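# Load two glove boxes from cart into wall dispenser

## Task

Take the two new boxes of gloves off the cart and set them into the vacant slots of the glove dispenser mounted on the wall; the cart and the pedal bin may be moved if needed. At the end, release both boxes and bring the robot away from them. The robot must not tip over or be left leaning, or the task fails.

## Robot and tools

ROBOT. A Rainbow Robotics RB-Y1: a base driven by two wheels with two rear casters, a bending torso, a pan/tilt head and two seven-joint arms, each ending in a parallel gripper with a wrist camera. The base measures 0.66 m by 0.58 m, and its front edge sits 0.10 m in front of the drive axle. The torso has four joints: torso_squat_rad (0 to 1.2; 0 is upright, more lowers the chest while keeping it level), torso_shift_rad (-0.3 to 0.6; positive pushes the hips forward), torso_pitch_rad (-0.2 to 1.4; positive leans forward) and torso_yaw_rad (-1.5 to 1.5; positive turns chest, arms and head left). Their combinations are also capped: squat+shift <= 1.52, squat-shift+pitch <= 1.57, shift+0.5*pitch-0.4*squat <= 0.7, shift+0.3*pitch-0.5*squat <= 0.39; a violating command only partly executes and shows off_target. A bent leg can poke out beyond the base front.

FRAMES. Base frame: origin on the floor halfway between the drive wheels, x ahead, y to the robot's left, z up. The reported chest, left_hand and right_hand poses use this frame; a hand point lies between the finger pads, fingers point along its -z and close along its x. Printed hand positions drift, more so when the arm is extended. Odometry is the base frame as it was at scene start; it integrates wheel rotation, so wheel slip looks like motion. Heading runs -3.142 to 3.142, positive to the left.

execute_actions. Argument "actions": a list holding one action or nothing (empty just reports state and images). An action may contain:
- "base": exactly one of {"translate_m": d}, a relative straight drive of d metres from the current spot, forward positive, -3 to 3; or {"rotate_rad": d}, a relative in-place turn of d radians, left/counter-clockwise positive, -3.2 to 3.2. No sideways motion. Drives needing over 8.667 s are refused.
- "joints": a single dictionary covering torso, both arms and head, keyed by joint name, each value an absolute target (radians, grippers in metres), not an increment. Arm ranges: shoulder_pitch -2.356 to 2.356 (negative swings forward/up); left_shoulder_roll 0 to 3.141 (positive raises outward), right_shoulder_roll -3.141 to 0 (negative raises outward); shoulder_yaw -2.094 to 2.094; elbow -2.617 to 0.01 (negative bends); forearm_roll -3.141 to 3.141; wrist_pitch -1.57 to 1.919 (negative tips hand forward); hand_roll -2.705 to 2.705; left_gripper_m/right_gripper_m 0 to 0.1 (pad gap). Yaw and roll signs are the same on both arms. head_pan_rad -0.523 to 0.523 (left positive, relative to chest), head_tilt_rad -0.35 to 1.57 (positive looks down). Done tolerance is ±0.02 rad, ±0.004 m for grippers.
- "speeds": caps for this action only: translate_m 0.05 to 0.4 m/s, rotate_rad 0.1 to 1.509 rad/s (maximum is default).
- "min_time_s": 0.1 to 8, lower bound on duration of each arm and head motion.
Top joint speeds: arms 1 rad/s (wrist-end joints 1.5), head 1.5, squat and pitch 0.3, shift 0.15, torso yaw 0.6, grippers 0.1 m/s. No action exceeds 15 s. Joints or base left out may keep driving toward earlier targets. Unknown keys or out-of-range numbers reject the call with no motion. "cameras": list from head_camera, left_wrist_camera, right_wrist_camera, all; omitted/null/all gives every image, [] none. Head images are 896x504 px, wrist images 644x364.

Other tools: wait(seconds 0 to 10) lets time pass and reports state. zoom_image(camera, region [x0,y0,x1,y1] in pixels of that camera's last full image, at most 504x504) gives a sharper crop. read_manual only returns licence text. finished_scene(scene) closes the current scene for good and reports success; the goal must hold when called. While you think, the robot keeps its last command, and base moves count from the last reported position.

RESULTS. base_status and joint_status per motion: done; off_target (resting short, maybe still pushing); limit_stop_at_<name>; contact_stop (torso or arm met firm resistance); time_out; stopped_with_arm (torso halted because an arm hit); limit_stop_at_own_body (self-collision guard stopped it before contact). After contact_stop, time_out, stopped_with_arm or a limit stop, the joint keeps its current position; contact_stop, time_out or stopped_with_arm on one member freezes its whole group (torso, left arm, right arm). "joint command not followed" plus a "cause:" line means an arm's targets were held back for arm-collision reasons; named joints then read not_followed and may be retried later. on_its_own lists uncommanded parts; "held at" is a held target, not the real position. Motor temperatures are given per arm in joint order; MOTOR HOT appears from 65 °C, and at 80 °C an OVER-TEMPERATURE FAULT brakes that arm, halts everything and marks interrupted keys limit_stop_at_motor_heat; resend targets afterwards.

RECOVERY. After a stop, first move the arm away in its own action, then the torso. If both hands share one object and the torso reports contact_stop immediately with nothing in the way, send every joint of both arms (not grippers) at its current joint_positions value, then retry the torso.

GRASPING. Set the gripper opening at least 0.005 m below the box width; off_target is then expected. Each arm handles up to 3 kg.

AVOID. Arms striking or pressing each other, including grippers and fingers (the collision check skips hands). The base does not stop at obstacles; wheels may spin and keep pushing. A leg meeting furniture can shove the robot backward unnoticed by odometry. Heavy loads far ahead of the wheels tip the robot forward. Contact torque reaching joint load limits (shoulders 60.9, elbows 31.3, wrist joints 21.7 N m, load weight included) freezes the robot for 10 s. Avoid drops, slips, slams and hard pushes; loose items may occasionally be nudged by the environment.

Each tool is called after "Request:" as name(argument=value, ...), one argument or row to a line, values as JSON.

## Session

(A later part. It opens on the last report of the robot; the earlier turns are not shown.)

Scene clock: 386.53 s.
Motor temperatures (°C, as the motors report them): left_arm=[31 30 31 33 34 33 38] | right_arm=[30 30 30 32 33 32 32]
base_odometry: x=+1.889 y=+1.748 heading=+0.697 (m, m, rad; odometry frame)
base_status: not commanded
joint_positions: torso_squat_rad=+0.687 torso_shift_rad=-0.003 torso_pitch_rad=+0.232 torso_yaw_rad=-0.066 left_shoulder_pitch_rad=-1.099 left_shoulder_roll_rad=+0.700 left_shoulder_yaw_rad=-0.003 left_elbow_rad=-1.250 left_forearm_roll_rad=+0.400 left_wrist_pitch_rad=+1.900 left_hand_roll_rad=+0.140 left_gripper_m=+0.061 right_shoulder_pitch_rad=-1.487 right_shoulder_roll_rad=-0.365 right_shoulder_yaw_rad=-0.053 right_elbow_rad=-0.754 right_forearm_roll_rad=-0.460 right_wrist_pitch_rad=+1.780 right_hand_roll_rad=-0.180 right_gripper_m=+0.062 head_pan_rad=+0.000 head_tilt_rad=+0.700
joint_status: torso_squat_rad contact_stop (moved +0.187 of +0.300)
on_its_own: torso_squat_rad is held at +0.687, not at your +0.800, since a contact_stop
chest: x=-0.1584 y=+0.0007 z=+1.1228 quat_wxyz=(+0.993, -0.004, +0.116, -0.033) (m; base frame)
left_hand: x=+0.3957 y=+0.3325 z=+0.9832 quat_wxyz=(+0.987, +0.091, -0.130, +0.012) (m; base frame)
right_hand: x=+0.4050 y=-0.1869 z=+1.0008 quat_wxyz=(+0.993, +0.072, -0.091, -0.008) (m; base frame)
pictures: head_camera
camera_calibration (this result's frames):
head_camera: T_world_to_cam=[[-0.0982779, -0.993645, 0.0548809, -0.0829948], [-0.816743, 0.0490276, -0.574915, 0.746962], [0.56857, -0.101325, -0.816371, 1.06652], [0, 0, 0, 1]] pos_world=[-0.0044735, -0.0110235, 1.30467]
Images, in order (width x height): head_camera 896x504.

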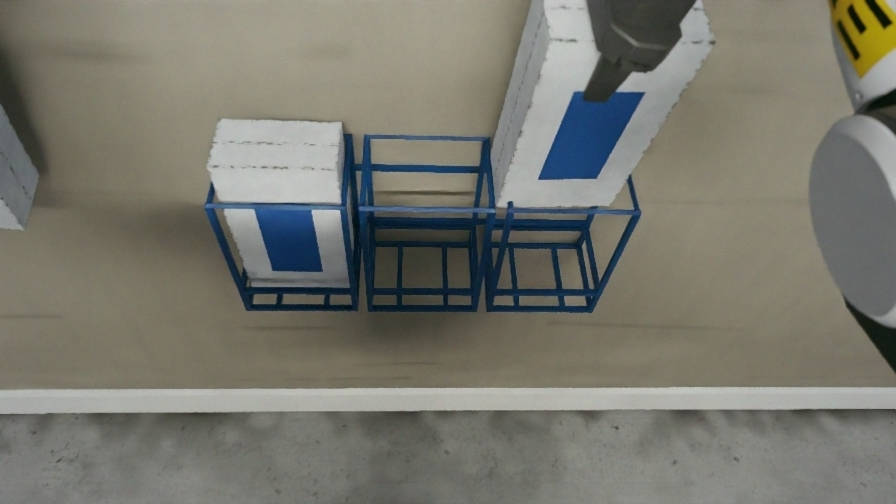

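Request:
execute_actions(
  actions=[
    {"joints":{"torso_squat_rad":0.58,"torso_pitch_rad":0.24,"torso_shift_rad":0,"right_shoulder_pitch_rad":-1.48,"right_shoulder_roll_rad":-0.36,"right_elbow_rad":-0.75}},
  ],
  cameras=[],
)

Request:
execute_actions(
  actions=[
    {"base":{"translate_m":0.022},"speeds":{"translate_m":0.05}},
  ],
  cameras=["head_camera"],
)

Request:
execute_actions(
  actions=[
    {"joints":{"torso_squat_rad":0.8}},
  ],
  cameras=["head_camera"],
)

Scene clock: 396.07 s.
Motor temperatures (°C, as the motors report them): left_arm=[31 30 31 33 34 33 38] | right_arm=[30 30 30 31 33 32 32]
base_odometry: x=+1.889 y=+1.748 heading=+0.697 (m, m, rad; odometry frame)
base_status: not commanded
joint_positions: torso_squat_rad=+0.580 torso_shift_rad=+0.000 torso_pitch_rad=+0.240 torso_yaw_rad=-0.066 left_shoulder_pitch_rad=-1.099 left_shoulder_roll_rad=+0.700 left_shoulder_yaw_rad=-0.003 left_elbow_rad=-1.250 left_forearm_roll_rad=+0.400 left_wrist_pitch_rad=+1.900 left_hand_roll_rad=+0.140 left_gripper_m=+0.061 right_shoulder_pitch_rad=-1.480 right_shoulder_roll_rad=-0.360 right_shoulder_yaw_rad=-0.052 right_elbow_rad=-0.750 right_forearm_roll_rad=-0.460 right_wrist_pitch_rad=+1.780 right_hand_roll_rad=-0.180 right_gripper_m=+0.062 head_pan_rad=+0.000 head_tilt_rad=+0.700
joint_status: all done
chest: x=-0.1542 y=+0.0007 z=+1.1665 quat_wxyz=(+0.992, -0.004, +0.120, -0.033) (m; base frame)
left_hand: x=+0.3985 y=+0.3327 z=+1.0225 quat_wxyz=(+0.988, +0.091, -0.126, +0.012) (m; base frame)
right_hand: x=+0.4058 y=-0.1856 z=+1.0342 quat_wxyz=(+0.994, +0.072, -0.081, -0.008) (m; base frame)
pictures: none
No camera images: the call's "cameras" was empty. Leave "cameras" out to get every camera's image.

Scene clock: 397.20 s.
Motor temperatures (°C, as the motors report them): left_arm=[31 30 31 33 34 33 38] | right_arm=[30 30 30 31 33 32 32]
base_odometry: x=+1.906 y=+1.762 heading=+0.697 (m, m, rad; odometry frame)
base_status: done
joint_positions: torso_squat_rad=+0.580 torso_shift_rad=+0.000 torso_pitch_rad=+0.240 torso_yaw_rad=-0.066 left_shoulder_pitch_rad=-1.099 left_shoulder_roll_rad=+0.700 left_shoulder_yaw_rad=-0.003 left_elbow_rad=-1.250 left_forearm_roll_rad=+0.400 left_wrist_pitch_rad=+1.900 left_hand_roll_rad=+0.140 left_gripper_m=+0.061 right_shoulder_pitch_rad=-1.480 right_shoulder_roll_rad=-0.360 right_shoulder_yaw_rad=-0.052 right_elbow_rad=-0.750 right_forearm_roll_rad=-0.460 right_wrist_pitch_rad=+1.780 right_hand_roll_rad=-0.180 right_gripper_m=+0.062 head_pan_rad=+0.000 head_tilt_rad=+0.700
joint_status: not commanded
chest: x=-0.1543 y=+0.0007 z=+1.1666 quat_wxyz=(+0.992, -0.004, +0.120, -0.033) (m; base frame)
left_hand: x=+0.3985 y=+0.3327 z=+1.0226 quat_wxyz=(+0.988, +0.091, -0.126, +0.012) (m; base frame)
right_hand: x=+0.4057 y=-0.1856 z=+1.0341 quat_wxyz=(+0.994, +0.072, -0.081, -0.008) (m; base frame)
pictures: head_camera
camera_calibration (this result's frames):
head_camera: T_world_to_cam=[[-0.0975366, -0.993684, 0.0554874, -0.0855823], [-0.821388, 0.0488924, -0.56827, 0.767016], [0.561968, -0.101004, -0.820969, 1.1043], [0, 0, 0, 1]] pos_world=[0.00109165, -0.0110048, 1.34721]
Images, in order (width x height): head_camera 896x504.

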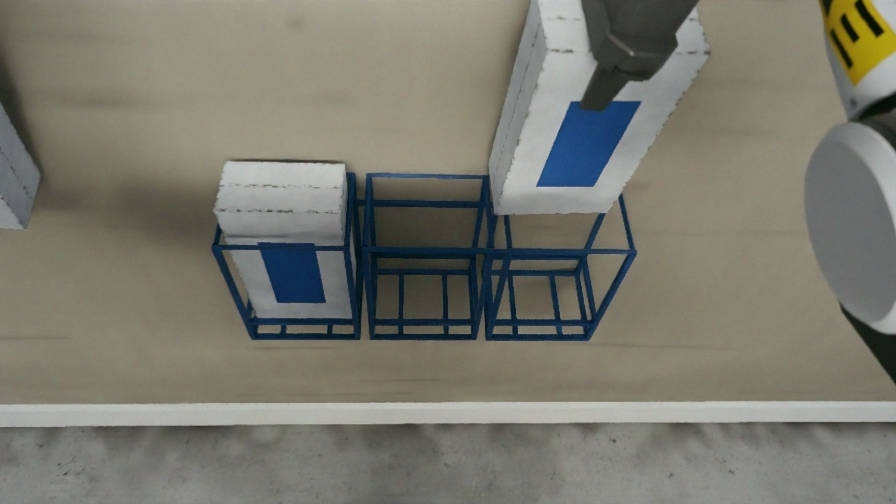

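Scene clock: 398.67 s.
Motor temperatures (°C, as the motors report them): left_arm=[31 30 31 33 34 33 38] | right_arm=[30 30 30 31 33 32 32]
base_odometry: x=+1.906 y=+1.762 heading=+0.697 (m, m, rad; odometry frame)
base_status: not commanded
joint_positions: torso_squat_rad=+0.683 torso_shift_rad=-0.003 torso_pitch_rad=+0.233 torso_yaw_rad=-0.067 left_shoulder_pitch_rad=-1.099 left_shoulder_roll_rad=+0.700 left_shoulder_yaw_rad=-0.003 left_elbow_rad=-1.250 left_forearm_roll_rad=+0.400 left_wrist_pitch_rad=+1.900 left_hand_roll_rad=+0.140 left_gripper_m=+0.061 right_shoulder_pitch_rad=-1.486 right_shoulder_roll_rad=-0.364 right_shoulder_yaw_rad=-0.053 right_elbow_rad=-0.753 right_forearm_roll_rad=-0.460 right_wrist_pitch_rad=+1.780 right_hand_roll_rad=-0.180 right_gripper_m=+0.062 head_pan_rad=+0.000 head_tilt_rad=+0.700
joint_status: torso_squat_rad contact_stop (moved +0.104 of +0.220)
on_its_own: torso_squat_rad is held at +0.683, not at your +0.800, since a contact_stop
chest: x=-0.1582 y=+0.0007 z=+1.1244 quat_wxyz=(+0.993, -0.004, +0.116, -0.033) (m; base frame)
left_hand: x=+0.3959 y=+0.3323 z=+0.9846 quat_wxyz=(+0.987, +0.091, -0.130, +0.012) (m; base frame)
right_hand: x=+0.4047 y=-0.1870 z=+1.0016 quat_wxyz=(+0.993, +0.072, -0.090, -0.009) (m; base frame)
pictures: head_camera
camera_calibration (this result's frames):
head_camera: T_world_to_cam=[[-0.0987496, -0.993587, 0.0550719, -0.0833351], [-0.816857, 0.0493294, -0.574727, 0.747731], [0.568324, -0.10174, -0.81649, 1.06786], [0, 0, 0, 1]] pos_world=[-0.00432885, -0.0110421, 1.30623]
Images, in order (width x height): head_camera 896x504.

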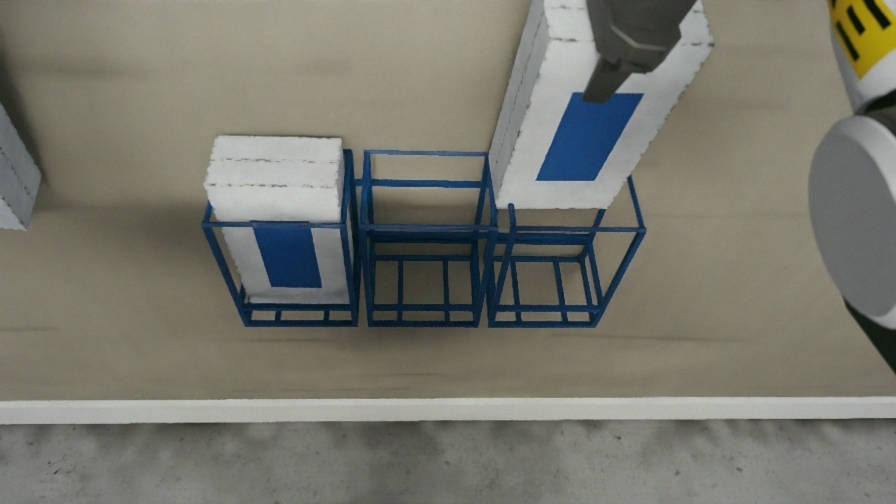

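Request:
execute_actions(
  actions=[
    {"joints":{"torso_squat_rad":0.58,"torso_pitch_rad":0.24,"torso_shift_rad":0,"right_shoulder_pitch_rad":-1.48,"right_shoulder_roll_rad":-0.36,"right_elbow_rad":-0.75}},
  ],
  cameras=[],
)

Request:
execute_actions(
  actions=[
    {"joints":{"torso_yaw_rad":-0.095,"right_hand_roll_rad":-0.15}},
  ],
  cameras=[],
)

Request:
execute_actions(
  actions=[
    {"joints":{"torso_squat_rad":0.8}},
  ],
  cameras=["head_camera"],
)

Scene clock: 408.93 s.
Motor temperatures (°C, as the motors report them): left_arm=[31 30 31 33 34 33 38] | right_arm=[29 30 30 31 33 32 32]
base_odometry: x=+1.906 y=+1.762 heading=+0.697 (m, m, rad; odometry frame)
base_status: not commanded
joint_positions: torso_squat_rad=+0.580 torso_shift_rad=+0.000 torso_pitch_rad=+0.240 torso_yaw_rad=-0.066 left_shoulder_pitch_rad=-1.099 left_shoulder_roll_rad=+0.700 left_shoulder_yaw_rad=-0.003 left_elbow_rad=-1.250 left_forearm_roll_rad=+0.400 left_wrist_pitch_rad=+1.900 left_hand_roll_rad=+0.140 left_gripper_m=+0.061 right_shoulder_pitch_rad=-1.480 right_shoulder_roll_rad=-0.360 right_shoulder_yaw_rad=-0.052 right_elbow_rad=-0.750 right_forearm_roll_rad=-0.460 right_wrist_pitch_rad=+1.780 right_hand_roll_rad=-0.180 right_gripper_m=+0.062 head_pan_rad=+0.000 head_tilt_rad=+0.700
joint_status: all done
chest: x=-0.1542 y=+0.0007 z=+1.1665 quat_wxyz=(+0.992, -0.004, +0.120, -0.033) (m; base frame)
left_hand: x=+0.3987 y=+0.3325 z=+1.0224 quat_wxyz=(+0.988, +0.091, -0.126, +0.011) (m; base frame)
right_hand: x=+0.4057 y=-0.1859 z=+1.0342 quat_wxyz=(+0.994, +0.072, -0.081, -0.009) (m; base frame)
pictures: none
No camera images: the call's "cameras" was empty. Leave "cameras" out to get every camera's image.

Scene clock: 409.90 s.
Motor temperatures (°C, as the motors report them): left_arm=[31 30 31 33 34 33 38] | right_arm=[29 30 30 31 33 32 32]
base_odometry: x=+1.906 y=+1.762 heading=+0.697 (m, m, rad; odometry frame)
base_status: not commanded
joint_positions: torso_squat_rad=+0.580 torso_shift_rad=+0.000 torso_pitch_rad=+0.240 torso_yaw_rad=-0.095 left_shoulder_pitch_rad=-1.099 left_shoulder_roll_rad=+0.700 left_shoulder_yaw_rad=-0.003 left_elbow_rad=-1.250 left_forearm_roll_rad=+0.400 left_wrist_pitch_rad=+1.900 left_hand_roll_rad=+0.140 left_gripper_m=+0.061 right_shoulder_pitch_rad=-1.480 right_shoulder_roll_rad=-0.360 right_shoulder_yaw_rad=-0.052 right_elbow_rad=-0.750 right_forearm_roll_rad=-0.460 right_wrist_pitch_rad=+1.780 right_hand_roll_rad=-0.150 right_gripper_m=+0.062 head_pan_rad=+0.000 head_tilt_rad=+0.700
joint_status: all done
chest: x=-0.1542 y=+0.0006 z=+1.1665 quat_wxyz=(+0.992, -0.006, +0.120, -0.047) (m; base frame)
left_hand: x=+0.4078 y=+0.3158 z=+1.0203 quat_wxyz=(+0.988, +0.086, -0.128, -0.002) (m; base frame)
right_hand: x=+0.4002 y=-0.2024 z=+1.0354 quat_wxyz=(+0.994, +0.067, -0.083, -0.007) (m; base frame)
pictures: none
No camera images: the call's "cameras" was empty. Leave "cameras" out to get every camera's image.

Scene clock: 411.43 s.
Motor temperatures (°C, as the motors report them): left_arm=[31 30 31 33 34 33 38] | right_arm=[29 30 30 31 33 32 32]
base_odometry: x=+1.906 y=+1.762 heading=+0.697 (m, m, rad; odometry frame)
base_status: not commanded
joint_positions: torso_squat_rad=+0.800 torso_shift_rad=+0.000 torso_pitch_rad=+0.240 torso_yaw_rad=-0.095 left_shoulder_pitch_rad=-1.099 left_shoulder_roll_rad=+0.700 left_shoulder_yaw_rad=-0.003 left_elbow_rad=-1.250 left_forearm_roll_rad=+0.400 left_wrist_pitch_rad=+1.900 left_hand_roll_rad=+0.140 left_gripper_m=+0.061 right_shoulder_pitch_rad=-1.479 right_shoulder_roll_rad=-0.360 right_shoulder_yaw_rad=-0.052 right_elbow_rad=-0.750 right_forearm_roll_rad=-0.460 right_wrist_pitch_rad=+1.780 right_hand_roll_rad=-0.150 right_gripper_m=+0.062 head_pan_rad=+0.000 head_tilt_rad=+0.700
joint_status: all done
chest: x=-0.1543 y=+0.0005 z=+1.0688 quat_wxyz=(+0.992, -0.006, +0.120, -0.047) (m; base frame)
left_hand: x=+0.4077 y=+0.3157 z=+0.9226 quat_wxyz=(+0.988, +0.086, -0.128, -0.002) (m; base frame)
right_hand: x=+0.4001 y=-0.2026 z=+0.9377 quat_wxyz=(+0.994, +0.066, -0.083, -0.008) (m; base frame)
pictures: head_camera
camera_calibration (this result's frames):
head_camera: T_world_to_cam=[[-0.125847, -0.990094, 0.0622681, -0.0919308], [-0.819637, 0.0684092, -0.568784, 0.7122], [0.55889, -0.122617, -0.820126, 1.02266], [0, 0, 0, 1]] pos_world=[0.000621119, -0.0143456, 1.24952]
Images, in order (width x height): head_camera 896x504.

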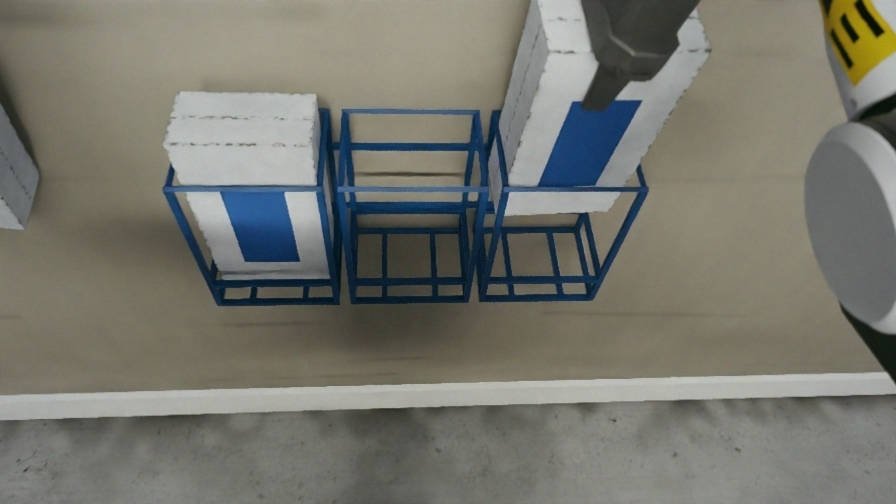

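Request:
execute_actions(
  actions=[
    {"joints":{"torso_squat_rad":0.9}},
  ],
  cameras=[],
)

Request:
execute_actions(
  actions=[
    {"joints":{"right_gripper_m":0.085}},
  ],
  cameras=["head_camera"],
)

Scene clock: 416.77 s.
Motor temperatures (°C, as the motors report them): left_arm=[31 30 31 33 34 33 38] | right_arm=[30 30 30 31 33 32 32]
base_odometry: x=+1.906 y=+1.762 heading=+0.697 (m, m, rad; odometry frame)
base_status: not commanded
joint_positions: torso_squat_rad=+0.900 torso_shift_rad=+0.000 torso_pitch_rad=+0.240 torso_yaw_rad=-0.095 left_shoulder_pitch_rad=-1.099 left_shoulder_roll_rad=+0.700 left_shoulder_yaw_rad=-0.003 left_elbow_rad=-1.250 left_forearm_roll_rad=+0.400 left_wrist_pitch_rad=+1.900 left_hand_roll_rad=+0.140 left_gripper_m=+0.061 right_shoulder_pitch_rad=-1.479 right_shoulder_roll_rad=-0.360 right_shoulder_yaw_rad=-0.052 right_elbow_rad=-0.750 right_forearm_roll_rad=-0.460 right_wrist_pitch_rad=+1.780 right_hand_roll_rad=-0.150 right_gripper_m=+0.062 head_pan_rad=+0.000 head_tilt_rad=+0.700
joint_status: all done
chest: x=-0.1543 y=+0.0005 z=+1.0162 quat_wxyz=(+0.992, -0.006, +0.120, -0.047) (m; base frame)
left_hand: x=+0.4077 y=+0.3157 z=+0.8701 quat_wxyz=(+0.988, +0.086, -0.128, -0.002) (m; base frame)
right_hand: x=+0.4001 y=-0.2027 z=+0.8851 quat_wxyz=(+0.994, +0.066, -0.083, -0.008) (m; base frame)
pictures: none
No camera images: the call's "cameras" was empty. Leave "cameras" out to get every camera's image.

Scene clock: 417.70 s.
Motor temperatures (°C, as the motors report them): left_arm=[31 30 31 33 34 33 38] | right_arm=[30 30 30 31 33 32 32]
base_odometry: x=+1.906 y=+1.762 heading=+0.697 (m, m, rad; odometry frame)
base_status: not commanded
joint_positions: torso_squat_rad=+0.900 torso_shift_rad=+0.000 torso_pitch_rad=+0.240 torso_yaw_rad=-0.095 left_shoulder_pitch_rad=-1.099 left_shoulder_roll_rad=+0.700 left_shoulder_yaw_rad=-0.003 left_elbow_rad=-1.250 left_forearm_roll_rad=+0.400 left_wrist_pitch_rad=+1.900 left_hand_roll_rad=+0.140 left_gripper_m=+0.061 right_shoulder_pitch_rad=-1.479 right_shoulder_roll_rad=-0.360 right_shoulder_yaw_rad=-0.052 right_elbow_rad=-0.750 right_forearm_roll_rad=-0.460 right_wrist_pitch_rad=+1.780 right_hand_roll_rad=-0.150 right_gripper_m=+0.085 head_pan_rad=+0.000 head_tilt_rad=+0.700
joint_status: all done
chest: x=-0.1543 y=+0.0005 z=+1.0162 quat_wxyz=(+0.992, -0.006, +0.120, -0.047) (m; base frame)
left_hand: x=+0.4077 y=+0.3157 z=+0.8701 quat_wxyz=(+0.988, +0.086, -0.128, -0.002) (m; base frame)
right_hand: x=+0.4001 y=-0.2026 z=+0.8851 quat_wxyz=(+0.994, +0.066, -0.083, -0.007) (m; base frame)
pictures: head_camera
camera_calibration (this result's frames):
head_camera: T_world_to_cam=[[-0.125847, -0.990094, 0.0622691, -0.0887064], [-0.81964, 0.0684092, -0.56878, 0.682297], [0.558885, -0.122617, -0.820129, 0.979547], [0, 0, 0, 1]] pos_world=[0.000620503, -0.0143937, 1.19696]
Images, in order (width x height): head_camera 896x504.

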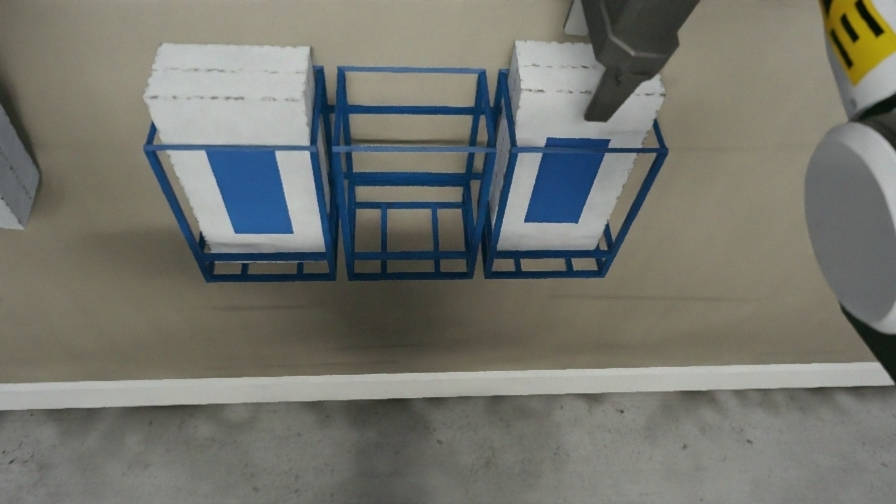

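Request:
execute_actions(
  actions=[
    {"joints":{"torso_squat_rad":0.3}},
  ],
  cameras=[],
)

Request:
execute_actions(
  actions=[
    {"base":{"translate_m":-0.25},"joints":{"torso_squat_rad":0}},
  ],
  cameras=[],
)

Request:
execute_actions(
  actions=[
    {"joints":{"torso_yaw_rad":-0.38,"right_shoulder_pitch_rad":-0.2,"right_shoulder_roll_rad":-0.3,"right_elbow_rad":-0.4,"right_wrist_pitch_rad":0.3,"left_shoulder_pitch_rad":-1.48,"left_shoulder_roll_rad":0.36,"left_elbow_rad":-0.75,"left_wrist_pitch_rad":1.78,"left_forearm_roll_rad":0.46,"left_hand_roll_rad":0.45},"min_time_s":2},
  ],
  cameras=["head_camera"],
)

Scene clock: 433.53 s.
Motor temperatures (°C, as the motors report them): left_arm=[31 30 31 33 34 33 38] | right_arm=[30 30 30 32 33 32 32]
base_odometry: x=+1.906 y=+1.762 heading=+0.697 (m, m, rad; odometry frame)
base_status: not commanded
joint_positions: torso_squat_rad=+0.300 torso_shift_rad=+0.000 torso_pitch_rad=+0.240 torso_yaw_rad=-0.095 left_shoulder_pitch_rad=-1.099 left_shoulder_roll_rad=+0.700 left_shoulder_yaw_rad=-0.003 left_elbow_rad=-1.250 left_forearm_roll_rad=+0.400 left_wrist_pitch_rad=+1.900 left_hand_roll_rad=+0.140 left_gripper_m=+0.061 right_shoulder_pitch_rad=-1.480 right_shoulder_roll_rad=-0.360 right_shoulder_yaw_rad=-0.052 right_elbow_rad=-0.750 right_forearm_roll_rad=-0.460 right_wrist_pitch_rad=+1.780 right_hand_roll_rad=-0.150 right_gripper_m=+0.085 head_pan_rad=+0.000 head_tilt_rad=+0.700
joint_status: all done
chest: x=-0.1543 y=+0.0007 z=+1.2498 quat_wxyz=(+0.992, -0.006, +0.120, -0.047) (m; base frame)
left_hand: x=+0.4077 y=+0.3159 z=+1.1036 quat_wxyz=(+0.988, +0.086, -0.128, -0.002) (m; base frame)
right_hand: x=+0.4001 y=-0.2024 z=+1.1187 quat_wxyz=(+0.994, +0.066, -0.083, -0.007) (m; base frame)
pictures: none
No camera images: the call's "cameras" was empty. Leave "cameras" out to get every camera's image.

Scene clock: 435.70 s.
Motor temperatures (°C, as the motors report them): left_arm=[31 30 31 33 34 33 38] | right_arm=[31 30 30 32 33 32 32]
base_odometry: x=+1.714 y=+1.602 heading=+0.695 (m, m, rad; odometry frame)
base_status: done
joint_positions: torso_squat_rad=+0.000 torso_shift_rad=+0.000 torso_pitch_rad=+0.240 torso_yaw_rad=-0.095 left_shoulder_pitch_rad=-1.099 left_shoulder_roll_rad=+0.700 left_shoulder_yaw_rad=-0.003 left_elbow_rad=-1.250 left_forearm_roll_rad=+0.400 left_wrist_pitch_rad=+1.900 left_hand_roll_rad=+0.140 left_gripper_m=+0.061 right_shoulder_pitch_rad=-1.480 right_shoulder_roll_rad=-0.360 right_shoulder_yaw_rad=-0.052 right_elbow_rad=-0.750 right_forearm_roll_rad=-0.460 right_wrist_pitch_rad=+1.780 right_hand_roll_rad=-0.150 right_gripper_m=+0.085 head_pan_rad=+0.000 head_tilt_rad=+0.700
joint_status: all done
chest: x=-0.1544 y=+0.0007 z=+1.2810 quat_wxyz=(+0.992, -0.006, +0.120, -0.047) (m; base frame)
left_hand: x=+0.4077 y=+0.3159 z=+1.1350 quat_wxyz=(+0.988, +0.086, -0.128, -0.002) (m; base frame)
right_hand: x=+0.4001 y=-0.2023 z=+1.1502 quat_wxyz=(+0.994, +0.067, -0.083, -0.007) (m; base frame)
pictures: none
No camera images: the call's "cameras" was empty. Leave "cameras" out to get every camera's image.

Scene clock: 438.07 s.
Motor temperatures (°C, as the motors report them): left_arm=[31 30 31 33 34 33 38] | right_arm=[30 30 30 32 33 32 32]
base_odometry: x=+1.714 y=+1.602 heading=+0.695 (m, m, rad; odometry frame)
base_status: not commanded
joint_positions: torso_squat_rad=+0.000 torso_shift_rad=+0.000 torso_pitch_rad=+0.240 torso_yaw_rad=-0.380 left_shoulder_pitch_rad=-1.479 left_shoulder_roll_rad=+0.360 left_shoulder_yaw_rad=-0.003 left_elbow_rad=-0.750 left_forearm_roll_rad=+0.460 left_wrist_pitch_rad=+1.780 left_hand_roll_rad=+0.450 left_gripper_m=+0.061 right_shoulder_pitch_rad=-0.200 right_shoulder_roll_rad=-0.300 right_shoulder_yaw_rad=-0.052 right_elbow_rad=-0.400 right_forearm_roll_rad=-0.460 right_wrist_pitch_rad=+0.300 right_hand_roll_rad=-0.150 right_gripper_m=+0.085 head_pan_rad=+0.000 head_tilt_rad=+0.700
joint_status: all done
chest: x=-0.1544 y=+0.0007 z=+1.2810 quat_wxyz=(+0.975, -0.023, +0.118, -0.188) (m; base frame)
left_hand: x=+0.4279 y=-0.0778 z=+1.1377 quat_wxyz=(+0.988, -0.123, -0.049, -0.079) (m; base frame)
right_hand: x=-0.1928 y=-0.4794 z=+0.6676 quat_wxyz=(+0.890, -0.117, -0.066, -0.435) (m; base frame)
pictures: head_camera
camera_calibration (this result's frames):
head_camera: T_world_to_cam=[[-0.390883, -0.911627, 0.12707, -0.22899], [-0.774962, 0.251464, -0.579827, 0.853813], [0.496633, -0.325119, -0.804769, 1.16765], [0, 0, 0, 1]] pos_world=[-0.00773052, -0.0438301, 1.46385]
Images, in order (width x height): head_camera 896x504.

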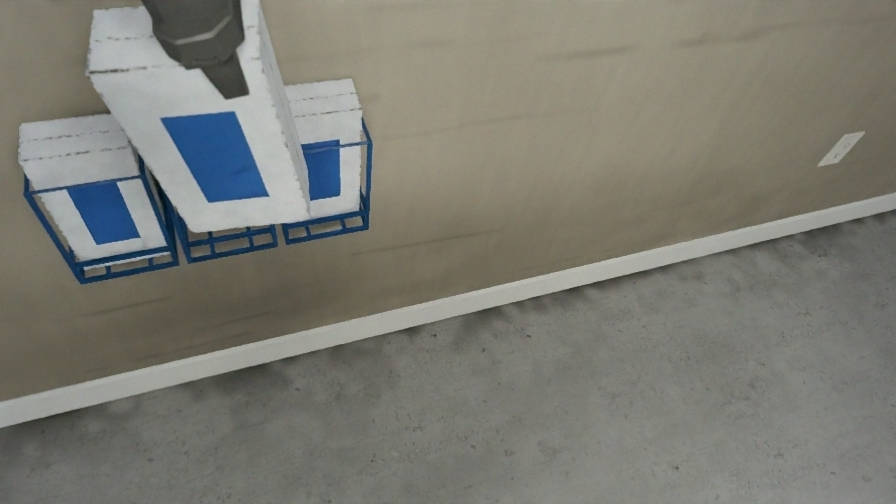

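Request:
execute_actions(
  actions=[
    {"joints":{"left_hand_roll_rad":0.61,"left_forearm_roll_rad":0.35,"left_wrist_pitch_rad":1.72,"head_pan_rad":0.38,"head_tilt_rad":0.6},"min_time_s":1},
  ],
  cameras=["head_camera"],
)

Scene clock: 445.87 s.
Motor temperatures (°C, as the motors report them): left_arm=[32 30 31 33 34 33 38] | right_arm=[30 30 30 31 33 32 32]
base_odometry: x=+1.714 y=+1.602 heading=+0.695 (m, m, rad; odometry frame)
base_status: not commanded
joint_positions: torso_squat_rad=+0.000 torso_shift_rad=+0.000 torso_pitch_rad=+0.240 torso_yaw_rad=-0.380 left_shoulder_pitch_rad=-1.479 left_shoulder_roll_rad=+0.360 left_shoulder_yaw_rad=-0.003 left_elbow_rad=-0.750 left_forearm_roll_rad=+0.350 left_wrist_pitch_rad=+1.720 left_hand_roll_rad=+0.610 left_gripper_m=+0.061 right_shoulder_pitch_rad=-0.200 right_shoulder_roll_rad=-0.300 right_shoulder_yaw_rad=-0.052 right_elbow_rad=-0.400 right_forearm_roll_rad=-0.460 right_wrist_pitch_rad=+0.300 right_hand_roll_rad=-0.150 right_gripper_m=+0.085 head_pan_rad=+0.380 head_tilt_rad=+0.600
joint_status: all done
chest: x=-0.1544 y=+0.0007 z=+1.2810 quat_wxyz=(+0.975, -0.023, +0.118, -0.188) (m; base frame)
left_hand: x=+0.4532 y=-0.0647 z=+1.1382 quat_wxyz=(+0.990, -0.100, -0.093, +0.018) (m; base frame)
right_hand: x=-0.1928 y=-0.4794 z=+0.6676 quat_wxyz=(+0.890, -0.117, -0.066, -0.435) (m; base frame)
pictures: head_camera
camera_calibration (this result's frames):
head_camera: T_world_to_cam=[[-0.0378358, -0.99863, 0.0361425, -0.0652312], [-0.762207, 0.00545077, -0.647311, 0.952326], [0.646227, -0.0520396, -0.761369, 1.11887], [0, 0, 0, 1]] pos_world=[0.000353313, -0.0121069, 1.47068]
Images, in order (width x height): head_camera 896x504.

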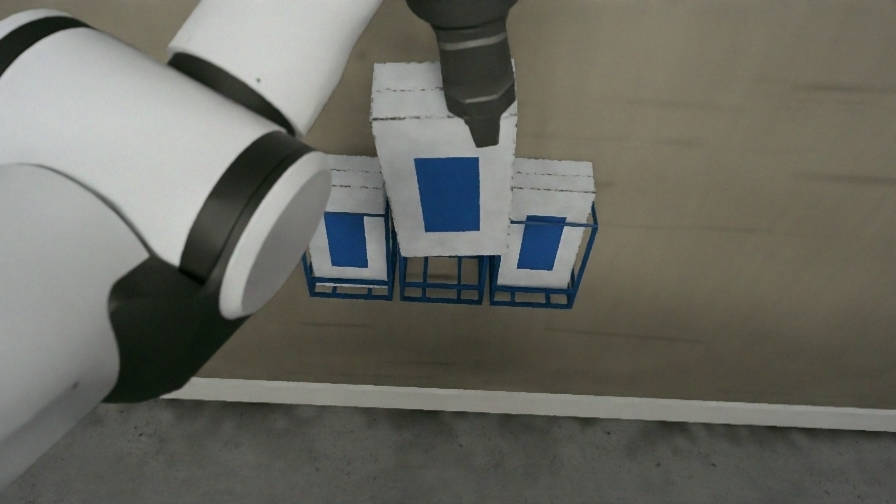

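Request:
execute_actions(
  actions=[
    {"base":{"translate_m":0.19},"speeds":{"translate_m":0.15},"joints":{"head_tilt_rad":0.75}},
  ],
  cameras=[],
)

Request:
execute_actions(
  actions=[
    {"joints":{"torso_squat_rad":0.56}},
  ],
  cameras=["head_camera"],
)

Scene clock: 454.43 s.
Motor temperatures (°C, as the motors report them): left_arm=[32 30 31 33 34 34 38] | right_arm=[29 30 30 31 33 32 32]
base_odometry: x=+1.860 y=+1.723 heading=+0.694 (m, m, rad; odometry frame)
base_status: done
joint_positions: torso_squat_rad=+0.000 torso_shift_rad=+0.000 torso_pitch_rad=+0.240 torso_yaw_rad=-0.380 left_shoulder_pitch_rad=-1.479 left_shoulder_roll_rad=+0.360 left_shoulder_yaw_rad=-0.003 left_elbow_rad=-0.750 left_forearm_roll_rad=+0.350 left_wrist_pitch_rad=+1.720 left_hand_roll_rad=+0.610 left_gripper_m=+0.061 right_shoulder_pitch_rad=-0.200 right_shoulder_roll_rad=-0.300 right_shoulder_yaw_rad=-0.052 right_elbow_rad=-0.400 right_forearm_roll_rad=-0.460 right_wrist_pitch_rad=+0.300 right_hand_roll_rad=-0.150 right_gripper_m=+0.085 head_pan_rad=+0.380 head_tilt_rad=+0.750
joint_status: all done
chest: x=-0.1544 y=+0.0007 z=+1.2810 quat_wxyz=(+0.975, -0.023, +0.118, -0.188) (m; base frame)
left_hand: x=+0.4532 y=-0.0648 z=+1.1383 quat_wxyz=(+0.990, -0.100, -0.093, +0.018) (m; base frame)
right_hand: x=-0.1927 y=-0.4793 z=+0.6676 quat_wxyz=(+0.890, -0.117, -0.066, -0.435) (m; base frame)
pictures: none
No camera images: the call's "cameras" was empty. Leave "cameras" out to get every camera's image.

Scene clock: 457.20 s.
Motor temperatures (°C, as the motors report them): left_arm=[32 30 31 33 34 34 38] | right_arm=[29 30 30 31 33 32 32]
base_odometry: x=+1.860 y=+1.723 heading=+0.694 (m, m, rad; odometry frame)
base_status: not commanded
joint_positions: torso_squat_rad=+0.560 torso_shift_rad=+0.000 torso_pitch_rad=+0.240 torso_yaw_rad=-0.380 left_shoulder_pitch_rad=-1.479 left_shoulder_roll_rad=+0.360 left_shoulder_yaw_rad=-0.003 left_elbow_rad=-0.750 left_forearm_roll_rad=+0.350 left_wrist_pitch_rad=+1.720 left_hand_roll_rad=+0.610 left_gripper_m=+0.061 right_shoulder_pitch_rad=-0.200 right_shoulder_roll_rad=-0.300 right_shoulder_yaw_rad=-0.052 right_elbow_rad=-0.400 right_forearm_roll_rad=-0.460 right_wrist_pitch_rad=+0.300 right_hand_roll_rad=-0.150 right_gripper_m=+0.085 head_pan_rad=+0.380 head_tilt_rad=+0.750
joint_status: all done
chest: x=-0.1545 y=+0.0006 z=+1.1742 quat_wxyz=(+0.975, -0.023, +0.118, -0.188) (m; base frame)
left_hand: x=+0.4532 y=-0.0649 z=+1.0315 quat_wxyz=(+0.990, -0.100, -0.093, +0.017) (m; base frame)
right_hand: x=-0.1927 y=-0.4794 z=+0.5607 quat_wxyz=(+0.890, -0.117, -0.066, -0.435) (m; base frame)
pictures: head_camera
camera_calibration (this result's frames):
head_camera: T_world_to_cam=[[-0.0320429, -0.99863, 0.0413626, -0.0680592], [-0.850253, 0.00548109, -0.526346, 0.710431], [0.525398, -0.0520343, -0.849264, 1.14691], [0, 0, 0, 1]] pos_world=[-0.000720851, -0.0121811, 1.35078]
Images, in order (width x height): head_camera 896x504.

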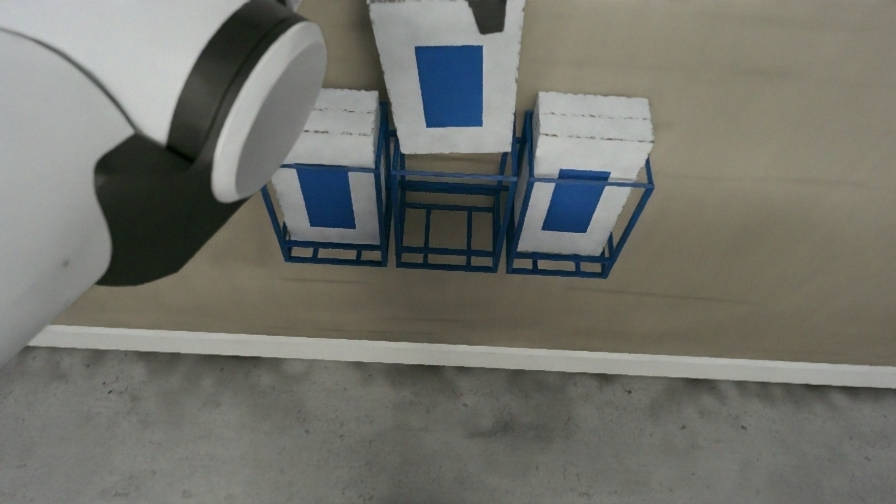

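Request:
execute_actions(
  actions=[
    {"joints":{"torso_squat_rad":0.8}},
  ],
  cameras=["head_camera"],
)

Scene clock: 461.40 s.
Motor temperatures (°C, as the motors report them): left_arm=[32 30 31 33 34 34 38] | right_arm=[29 30 30 31 33 32 32]
base_odometry: x=+1.860 y=+1.723 heading=+0.694 (m, m, rad; odometry frame)
base_status: not commanded
joint_positions: torso_squat_rad=+0.800 torso_shift_rad=+0.000 torso_pitch_rad=+0.240 torso_yaw_rad=-0.380 left_shoulder_pitch_rad=-1.479 left_shoulder_roll_rad=+0.360 left_shoulder_yaw_rad=-0.003 left_elbow_rad=-0.750 left_forearm_roll_rad=+0.350 left_wrist_pitch_rad=+1.720 left_hand_roll_rad=+0.610 left_gripper_m=+0.061 right_shoulder_pitch_rad=-0.200 right_shoulder_roll_rad=-0.300 right_shoulder_yaw_rad=-0.052 right_elbow_rad=-0.400 right_forearm_roll_rad=-0.460 right_wrist_pitch_rad=+0.300 right_hand_roll_rad=-0.150 right_gripper_m=+0.085 head_pan_rad=+0.380 head_tilt_rad=+0.750
joint_status: all done
chest: x=-0.1545 y=+0.0005 z=+1.0688 quat_wxyz=(+0.975, -0.023, +0.117, -0.188) (m; base frame)
left_hand: x=+0.4531 y=-0.0651 z=+0.9262 quat_wxyz=(+0.990, -0.100, -0.093, +0.017) (m; base frame)
right_hand: x=-0.1927 y=-0.4795 z=+0.4553 quat_wxyz=(+0.890, -0.117, -0.066, -0.435) (m; base frame)
pictures: head_camera
camera_calibration (this result's frames):
head_camera: T_world_to_cam=[[-0.0320435, -0.99863, 0.0413603, -0.0637939], [-0.850226, 0.00548002, -0.52639, 0.654988], [0.525442, -0.052033, -0.849237, 1.05741], [0, 0, 0, 1]] pos_world=[-0.00076266, -0.0122759, 1.24541]
Images, in order (width x height): head_camera 896x504.

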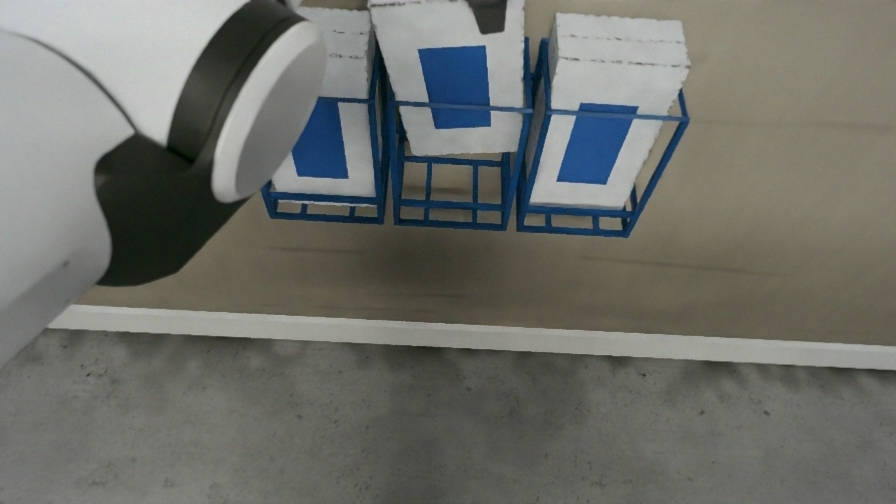

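Request:
execute_actions(
  actions=[
    {"joints":{"torso_squat_rad":0.87}},
  ],
  cameras=[],
)

Request:
execute_actions(
  actions=[
    {"joints":{"left_gripper_m":0.08}},
  ],
  cameras=[],
)

Request:
execute_actions(
  actions=[
    {"joints":{"torso_squat_rad":0.45}},
  ],
  cameras=[],
)

Request:
execute_actions(
  actions=[
    {"base":{"translate_m":-0.6},"joints":{"head_tilt_rad":0.45}},
  ],
  cameras=["head_camera"],
)

Scene clock: 468.17 s.
Motor temperatures (°C, as the motors report them): left_arm=[32 30 31 33 34 33 38] | right_arm=[29 30 30 31 33 32 32]
base_odometry: x=+1.860 y=+1.723 heading=+0.694 (m, m, rad; odometry frame)
base_status: not commanded
joint_positions: torso_squat_rad=+0.870 torso_shift_rad=+0.000 torso_pitch_rad=+0.240 torso_yaw_rad=-0.380 left_shoulder_pitch_rad=-1.480 left_shoulder_roll_rad=+0.359 left_shoulder_yaw_rad=-0.003 left_elbow_rad=-0.750 left_forearm_roll_rad=+0.351 left_wrist_pitch_rad=+1.720 left_hand_roll_rad=+0.610 left_gripper_m=+0.061 right_shoulder_pitch_rad=-0.200 right_shoulder_roll_rad=-0.300 right_shoulder_yaw_rad=-0.052 right_elbow_rad=-0.400 right_forearm_roll_rad=-0.460 right_wrist_pitch_rad=+0.300 right_hand_roll_rad=-0.150 right_gripper_m=+0.085 head_pan_rad=+0.380 head_tilt_rad=+0.750
joint_status: all done
chest: x=-0.1545 y=+0.0005 z=+1.0325 quat_wxyz=(+0.975, -0.023, +0.117, -0.188) (m; base frame)
left_hand: x=+0.4529 y=-0.0658 z=+0.8903 quat_wxyz=(+0.990, -0.101, -0.093, +0.017) (m; base frame)
right_hand: x=-0.1927 y=-0.4795 z=+0.4190 quat_wxyz=(+0.890, -0.117, -0.066, -0.435) (m; base frame)
pictures: none
No camera images: the call's "cameras" was empty. Leave "cameras" out to get every camera's image.

Scene clock: 469.07 s.
Motor temperatures (°C, as the motors report them): left_arm=[32 30 31 33 34 33 38] | right_arm=[29 30 30 31 33 32 32]
base_odometry: x=+1.860 y=+1.723 heading=+0.694 (m, m, rad; odometry frame)
base_status: not commanded
joint_positions: torso_squat_rad=+0.870 torso_shift_rad=+0.000 torso_pitch_rad=+0.240 torso_yaw_rad=-0.380 left_shoulder_pitch_rad=-1.480 left_shoulder_roll_rad=+0.360 left_shoulder_yaw_rad=-0.003 left_elbow_rad=-0.750 left_forearm_roll_rad=+0.350 left_wrist_pitch_rad=+1.720 left_hand_roll_rad=+0.610 left_gripper_m=+0.080 right_shoulder_pitch_rad=-0.200 right_shoulder_roll_rad=-0.300 right_shoulder_yaw_rad=-0.052 right_elbow_rad=-0.400 right_forearm_roll_rad=-0.460 right_wrist_pitch_rad=+0.300 right_hand_roll_rad=-0.150 right_gripper_m=+0.085 head_pan_rad=+0.380 head_tilt_rad=+0.750
joint_status: all done
chest: x=-0.1545 y=+0.0005 z=+1.0325 quat_wxyz=(+0.975, -0.023, +0.117, -0.188) (m; base frame)
left_hand: x=+0.4532 y=-0.0654 z=+0.8904 quat_wxyz=(+0.990, -0.100, -0.094, +0.017) (m; base frame)
right_hand: x=-0.1926 y=-0.4795 z=+0.4190 quat_wxyz=(+0.890, -0.117, -0.066, -0.435) (m; base frame)
pictures: none
No camera images: the call's "cameras" was empty. Leave "cameras" out to get every camera's image.

Scene clock: 471.33 s.
Motor temperatures (°C, as the motors report them): left_arm=[32 30 31 33 34 33 38] | right_arm=[29 30 30 31 33 32 32]
base_odometry: x=+1.860 y=+1.723 heading=+0.694 (m, m, rad; odometry frame)
base_status: not commanded
joint_positions: torso_squat_rad=+0.450 torso_shift_rad=+0.000 torso_pitch_rad=+0.240 torso_yaw_rad=-0.380 left_shoulder_pitch_rad=-1.480 left_shoulder_roll_rad=+0.360 left_shoulder_yaw_rad=-0.003 left_elbow_rad=-0.750 left_forearm_roll_rad=+0.350 left_wrist_pitch_rad=+1.720 left_hand_roll_rad=+0.610 left_gripper_m=+0.080 right_shoulder_pitch_rad=-0.200 right_shoulder_roll_rad=-0.300 right_shoulder_yaw_rad=-0.052 right_elbow_rad=-0.400 right_forearm_roll_rad=-0.460 right_wrist_pitch_rad=+0.300 right_hand_roll_rad=-0.150 right_gripper_m=+0.085 head_pan_rad=+0.380 head_tilt_rad=+0.750
joint_status: all done
chest: x=-0.1545 y=+0.0006 z=+1.2114 quat_wxyz=(+0.975, -0.023, +0.118, -0.188) (m; base frame)
left_hand: x=+0.4533 y=-0.0652 z=+1.0692 quat_wxyz=(+0.990, -0.100, -0.094, +0.017) (m; base frame)
right_hand: x=-0.1927 y=-0.4794 z=+0.5979 quat_wxyz=(+0.890, -0.117, -0.066, -0.435) (m; base frame)
pictures: none
No camera images: the call's "cameras" was empty. Leave "cameras" out to get every camera's image.

Scene clock: 474.70 s.
Motor temperatures (°C, as the motors report them): left_arm=[32 30 31 33 34 33 38] | right_arm=[29 30 30 31 33 32 32]
base_odometry: x=+1.399 y=+1.340 heading=+0.692 (m, m, rad; odometry frame)
base_status: done
joint_positions: torso_squat_rad=+0.450 torso_shift_rad=+0.000 torso_pitch_rad=+0.240 torso_yaw_rad=-0.380 left_shoulder_pitch_rad=-1.480 left_shoulder_roll_rad=+0.360 left_shoulder_yaw_rad=-0.003 left_elbow_rad=-0.750 left_forearm_roll_rad=+0.350 left_wrist_pitch_rad=+1.720 left_hand_roll_rad=+0.610 left_gripper_m=+0.080 right_shoulder_pitch_rad=-0.200 right_shoulder_roll_rad=-0.300 right_shoulder_yaw_rad=-0.052 right_elbow_rad=-0.400 right_forearm_roll_rad=-0.460 right_wrist_pitch_rad=+0.300 right_hand_roll_rad=-0.150 right_gripper_m=+0.085 head_pan_rad=+0.380 head_tilt_rad=+0.450
joint_status: all done
chest: x=-0.1546 y=+0.0006 z=+1.2114 quat_wxyz=(+0.975, -0.023, +0.117, -0.188) (m; base frame)
left_hand: x=+0.4533 y=-0.0651 z=+1.0695 quat_wxyz=(+0.990, -0.100, -0.094, +0.017) (m; base frame)
right_hand: x=-0.1926 y=-0.4794 z=+0.5979 quat_wxyz=(+0.890, -0.117, -0.066, -0.435) (m; base frame)
pictures: head_camera
camera_calibration (this result's frames):
head_camera: T_world_to_cam=[[-0.0427647, -0.998631, 0.030116, -0.0547499], [-0.656641, 0.00537539, -0.754184, 1.06597], [0.75299, -0.0520278, -0.655972, 0.927671], [0, 0, 0, 1]] pos_world=[-0.000907757, -0.0121402, 1.41411]
Images, in order (width x height): head_camera 896x504.

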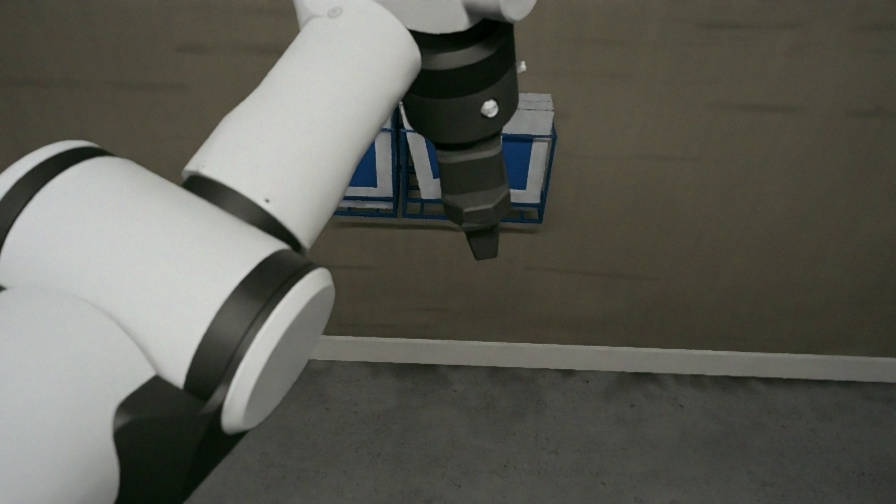

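Verify view while resetting.

Request:
execute_actions(
  actions=[
    {"joints":{"torso_yaw_rad":0,"torso_pitch_rad":0,"torso_squat_rad":0.35,"head_pan_rad":0,"left_shoulder_pitch_rad":0,"left_shoulder_roll_rad":0.1,"left_elbow_rad":-0.2,"left_wrist_pitch_rad":0,"left_forearm_roll_rad":0,"left_hand_roll_rad":0,"right_shoulder_pitch_rad":0,"right_shoulder_roll_rad":-0.1,"right_elbow_rad":-0.2,"right_wrist_pitch_rad":0,"right_forearm_roll_rad":0,"right_hand_roll_rad":0,"left_gripper_m":0.1,"right_gripper_m":0.1}},
  ],
  cameras=["head_camera"],
)

Scene clock: 482.70 s.
Motor temperatures (°C, as the motors report them): left_arm=[32 30 31 33 34 33 38] | right_arm=[28 30 30 31 33 32 32]
base_odometry: x=+1.399 y=+1.340 heading=+0.692 (m, m, rad; odometry frame)
base_status: not commanded
joint_positions: torso_squat_rad=+0.350 torso_shift_rad=+0.000 torso_pitch_rad=+0.000 torso_yaw_rad=+0.000 left_shoulder_pitch_rad=+0.000 left_shoulder_roll_rad=+0.100 left_shoulder_yaw_rad=-0.003 left_elbow_rad=-0.200 left_forearm_roll_rad=+0.000 left_wrist_pitch_rad=+0.000 left_hand_roll_rad=+0.000 left_gripper_m=+0.100 right_shoulder_pitch_rad=+0.000 right_shoulder_roll_rad=-0.100 right_shoulder_yaw_rad=-0.052 right_elbow_rad=-0.200 right_forearm_roll_rad=+0.000 right_wrist_pitch_rad=+0.000 right_hand_roll_rad=+0.000 right_gripper_m=+0.099 head_pan_rad=+0.000 head_tilt_rad=+0.450
joint_status: all done
chest: x=-0.2280 y=+0.0006 z=+1.2475 quat_wxyz=(+1.000, +0.000, +0.000, +0.000) (m; base frame)
left_hand: x=-0.1311 y=+0.2961 z=+0.5722 quat_wxyz=(+0.994, +0.050, -0.099, -0.006) (m; base frame)
right_hand: x=-0.1309 y=-0.3002 z=+0.5728 quat_wxyz=(+0.993, -0.052, -0.101, -0.021) (m; base frame)
pictures: head_camera
camera_calibration (this result's frames):
head_camera: T_world_to_cam=[[-0.0483723, -0.998647, 0.0191021, -0.0382772], [-0.458728, 0.00522338, -0.888561, 1.2584], [0.887259, -0.0517444, -0.45836, 0.789792], [0, 0, 0, 1]] pos_world=[-0.125339, -0.00393114, 1.48091]
Images, in order (width x height): head_camera 896x504.

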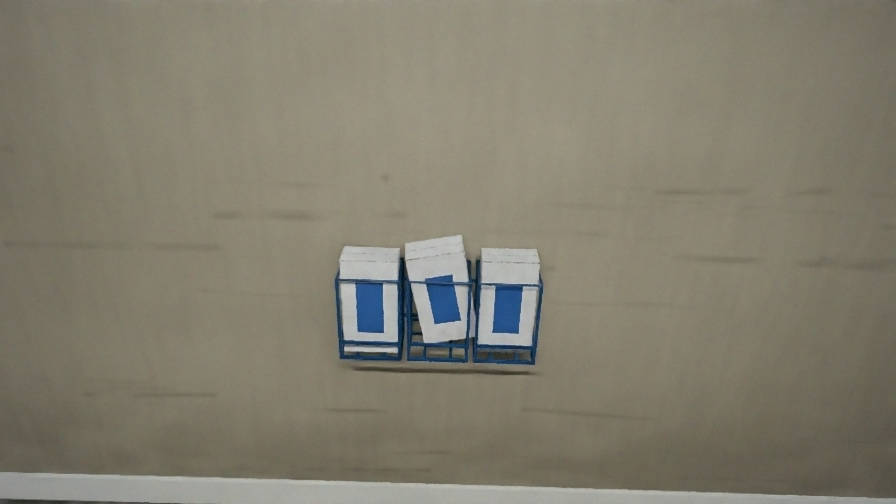

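Request:
execute_actions(
  actions=[
    {"joints":{"torso_yaw_rad":-0.38,"torso_pitch_rad":0.24,"torso_squat_rad":0.45,"head_pan_rad":0.38,"head_tilt_rad":0.75,"left_shoulder_pitch_rad":-1.48,"left_shoulder_roll_rad":0.36,"left_elbow_rad":-0.75,"left_wrist_pitch_rad":1.72,"left_forearm_roll_rad":0.47,"left_hand_roll_rad":0.61,"right_shoulder_roll_rad":-0.3}},
  ],
  cameras=[],
)

Request:
execute_actions(
  actions=[
    {"base":{"translate_m":0.6}},
  ],
)

Scene clock: 495.23 s.
Motor temperatures (°C, as the motors report them): left_arm=[31 30 31 33 34 33 38] | right_arm=[28 30 30 30 33 32 32]
base_odometry: x=+1.399 y=+1.340 heading=+0.692 (m, m, rad; odometry frame)
base_status: not commanded
joint_positions: torso_squat_rad=+0.450 torso_shift_rad=+0.000 torso_pitch_rad=+0.240 torso_yaw_rad=-0.380 left_shoulder_pitch_rad=-1.481 left_shoulder_roll_rad=+0.360 left_shoulder_yaw_rad=-0.003 left_elbow_rad=-0.750 left_forearm_roll_rad=+0.470 left_wrist_pitch_rad=+1.720 left_hand_roll_rad=+0.610 left_gripper_m=+0.100 right_shoulder_pitch_rad=+0.000 right_shoulder_roll_rad=-0.300 right_shoulder_yaw_rad=-0.052 right_elbow_rad=-0.200 right_forearm_roll_rad=+0.000 right_wrist_pitch_rad=+0.000 right_hand_roll_rad=+0.000 right_gripper_m=+0.099 head_pan_rad=+0.380 head_tilt_rad=+0.750
joint_status: all done
chest: x=-0.1545 y=+0.0006 z=+1.2114 quat_wxyz=(+0.975, -0.023, +0.117, -0.188) (m; base frame)
left_hand: x=+0.4378 y=-0.0875 z=+1.0729 quat_wxyz=(+0.987, -0.148, -0.062, +0.000) (m; base frame)
right_hand: x=-0.3816 y=-0.4526 z=+0.6045 quat_wxyz=(+0.965, -0.190, +0.044, -0.175) (m; base frame)
pictures: none
No camera images: the call's "cameras" was empty. Leave "cameras" out to get every camera's image.

Scene clock: 498.40 s.
Motor temperatures (°C, as the motors report them): left_arm=[31 30 31 33 34 33 38] | right_arm=[28 30 30 30 33 32 32]
base_odometry: x=+1.861 y=+1.723 heading=+0.691 (m, m, rad; odometry frame)
base_status: done
joint_positions: torso_squat_rad=+0.450 torso_shift_rad=+0.000 torso_pitch_rad=+0.240 torso_yaw_rad=-0.380 left_shoulder_pitch_rad=-1.481 left_shoulder_roll_rad=+0.360 left_shoulder_yaw_rad=-0.003 left_elbow_rad=-0.750 left_forearm_roll_rad=+0.470 left_wrist_pitch_rad=+1.720 left_hand_roll_rad=+0.610 left_gripper_m=+0.100 right_shoulder_pitch_rad=+0.000 right_shoulder_roll_rad=-0.300 right_shoulder_yaw_rad=-0.052 right_elbow_rad=-0.200 right_forearm_roll_rad=+0.000 right_wrist_pitch_rad=+0.000 right_hand_roll_rad=+0.000 right_gripper_m=+0.099 head_pan_rad=+0.380 head_tilt_rad=+0.750
joint_status: not commanded
chest: x=-0.1545 y=+0.0007 z=+1.2114 quat_wxyz=(+0.975, -0.023, +0.117, -0.188) (m; base frame)
left_hand: x=+0.4378 y=-0.0874 z=+1.0727 quat_wxyz=(+0.987, -0.148, -0.062, +0.000) (m; base frame)
right_hand: x=-0.3817 y=-0.4526 z=+0.6045 quat_wxyz=(+0.965, -0.190, +0.044, -0.175) (m; base frame)
pictures: head_camera, left_wrist_camera, right_wrist_camera
camera_calibration (this result's frames):
head_camera: T_world_to_cam=[[-0.0320269, -0.99863, 0.0413931, -0.0695781], [-0.85021, 0.00544713, -0.526415, 0.730072], [0.525468, -0.0520523, -0.849219, 1.17851], [0, 0, 0, 1]] pos_world=[-0.00078245, -0.0121155, 1.38801]
left_wrist_camera: T_world_to_cam=[[0.990869, 0.0140579, 0.134096, -0.576328], [-0.107296, -0.520064, 0.847361, -0.88245], [0.0816507, -0.854011, -0.513807, 0.530834], [0, 0, 0, 1]] pos_world=[0.433039, 0.00250957, 1.09778]
right_wrist_camera: T_world_to_cam=[[-0.939949, 0.341214, -0.00832332, -0.197282], [0.321731, 0.893893, 0.31216, 0.36731], [0.113954, 0.290737, -0.949993, 0.839239], [0, 0, 0, 1]] pos_world=[-0.399244, -0.505018, 0.68097]
Images, in order (width x height): head_camera 896x504, left_wrist_camera 644x364, right_wrist_camera 644x364.

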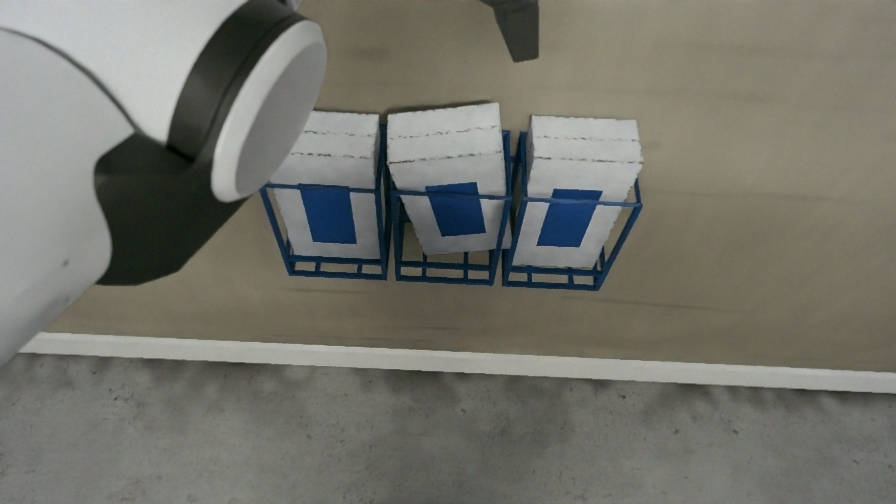

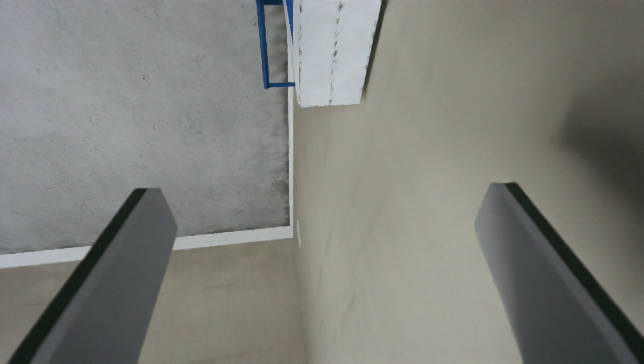

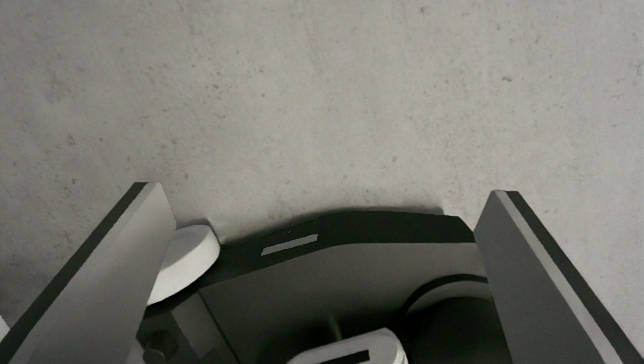

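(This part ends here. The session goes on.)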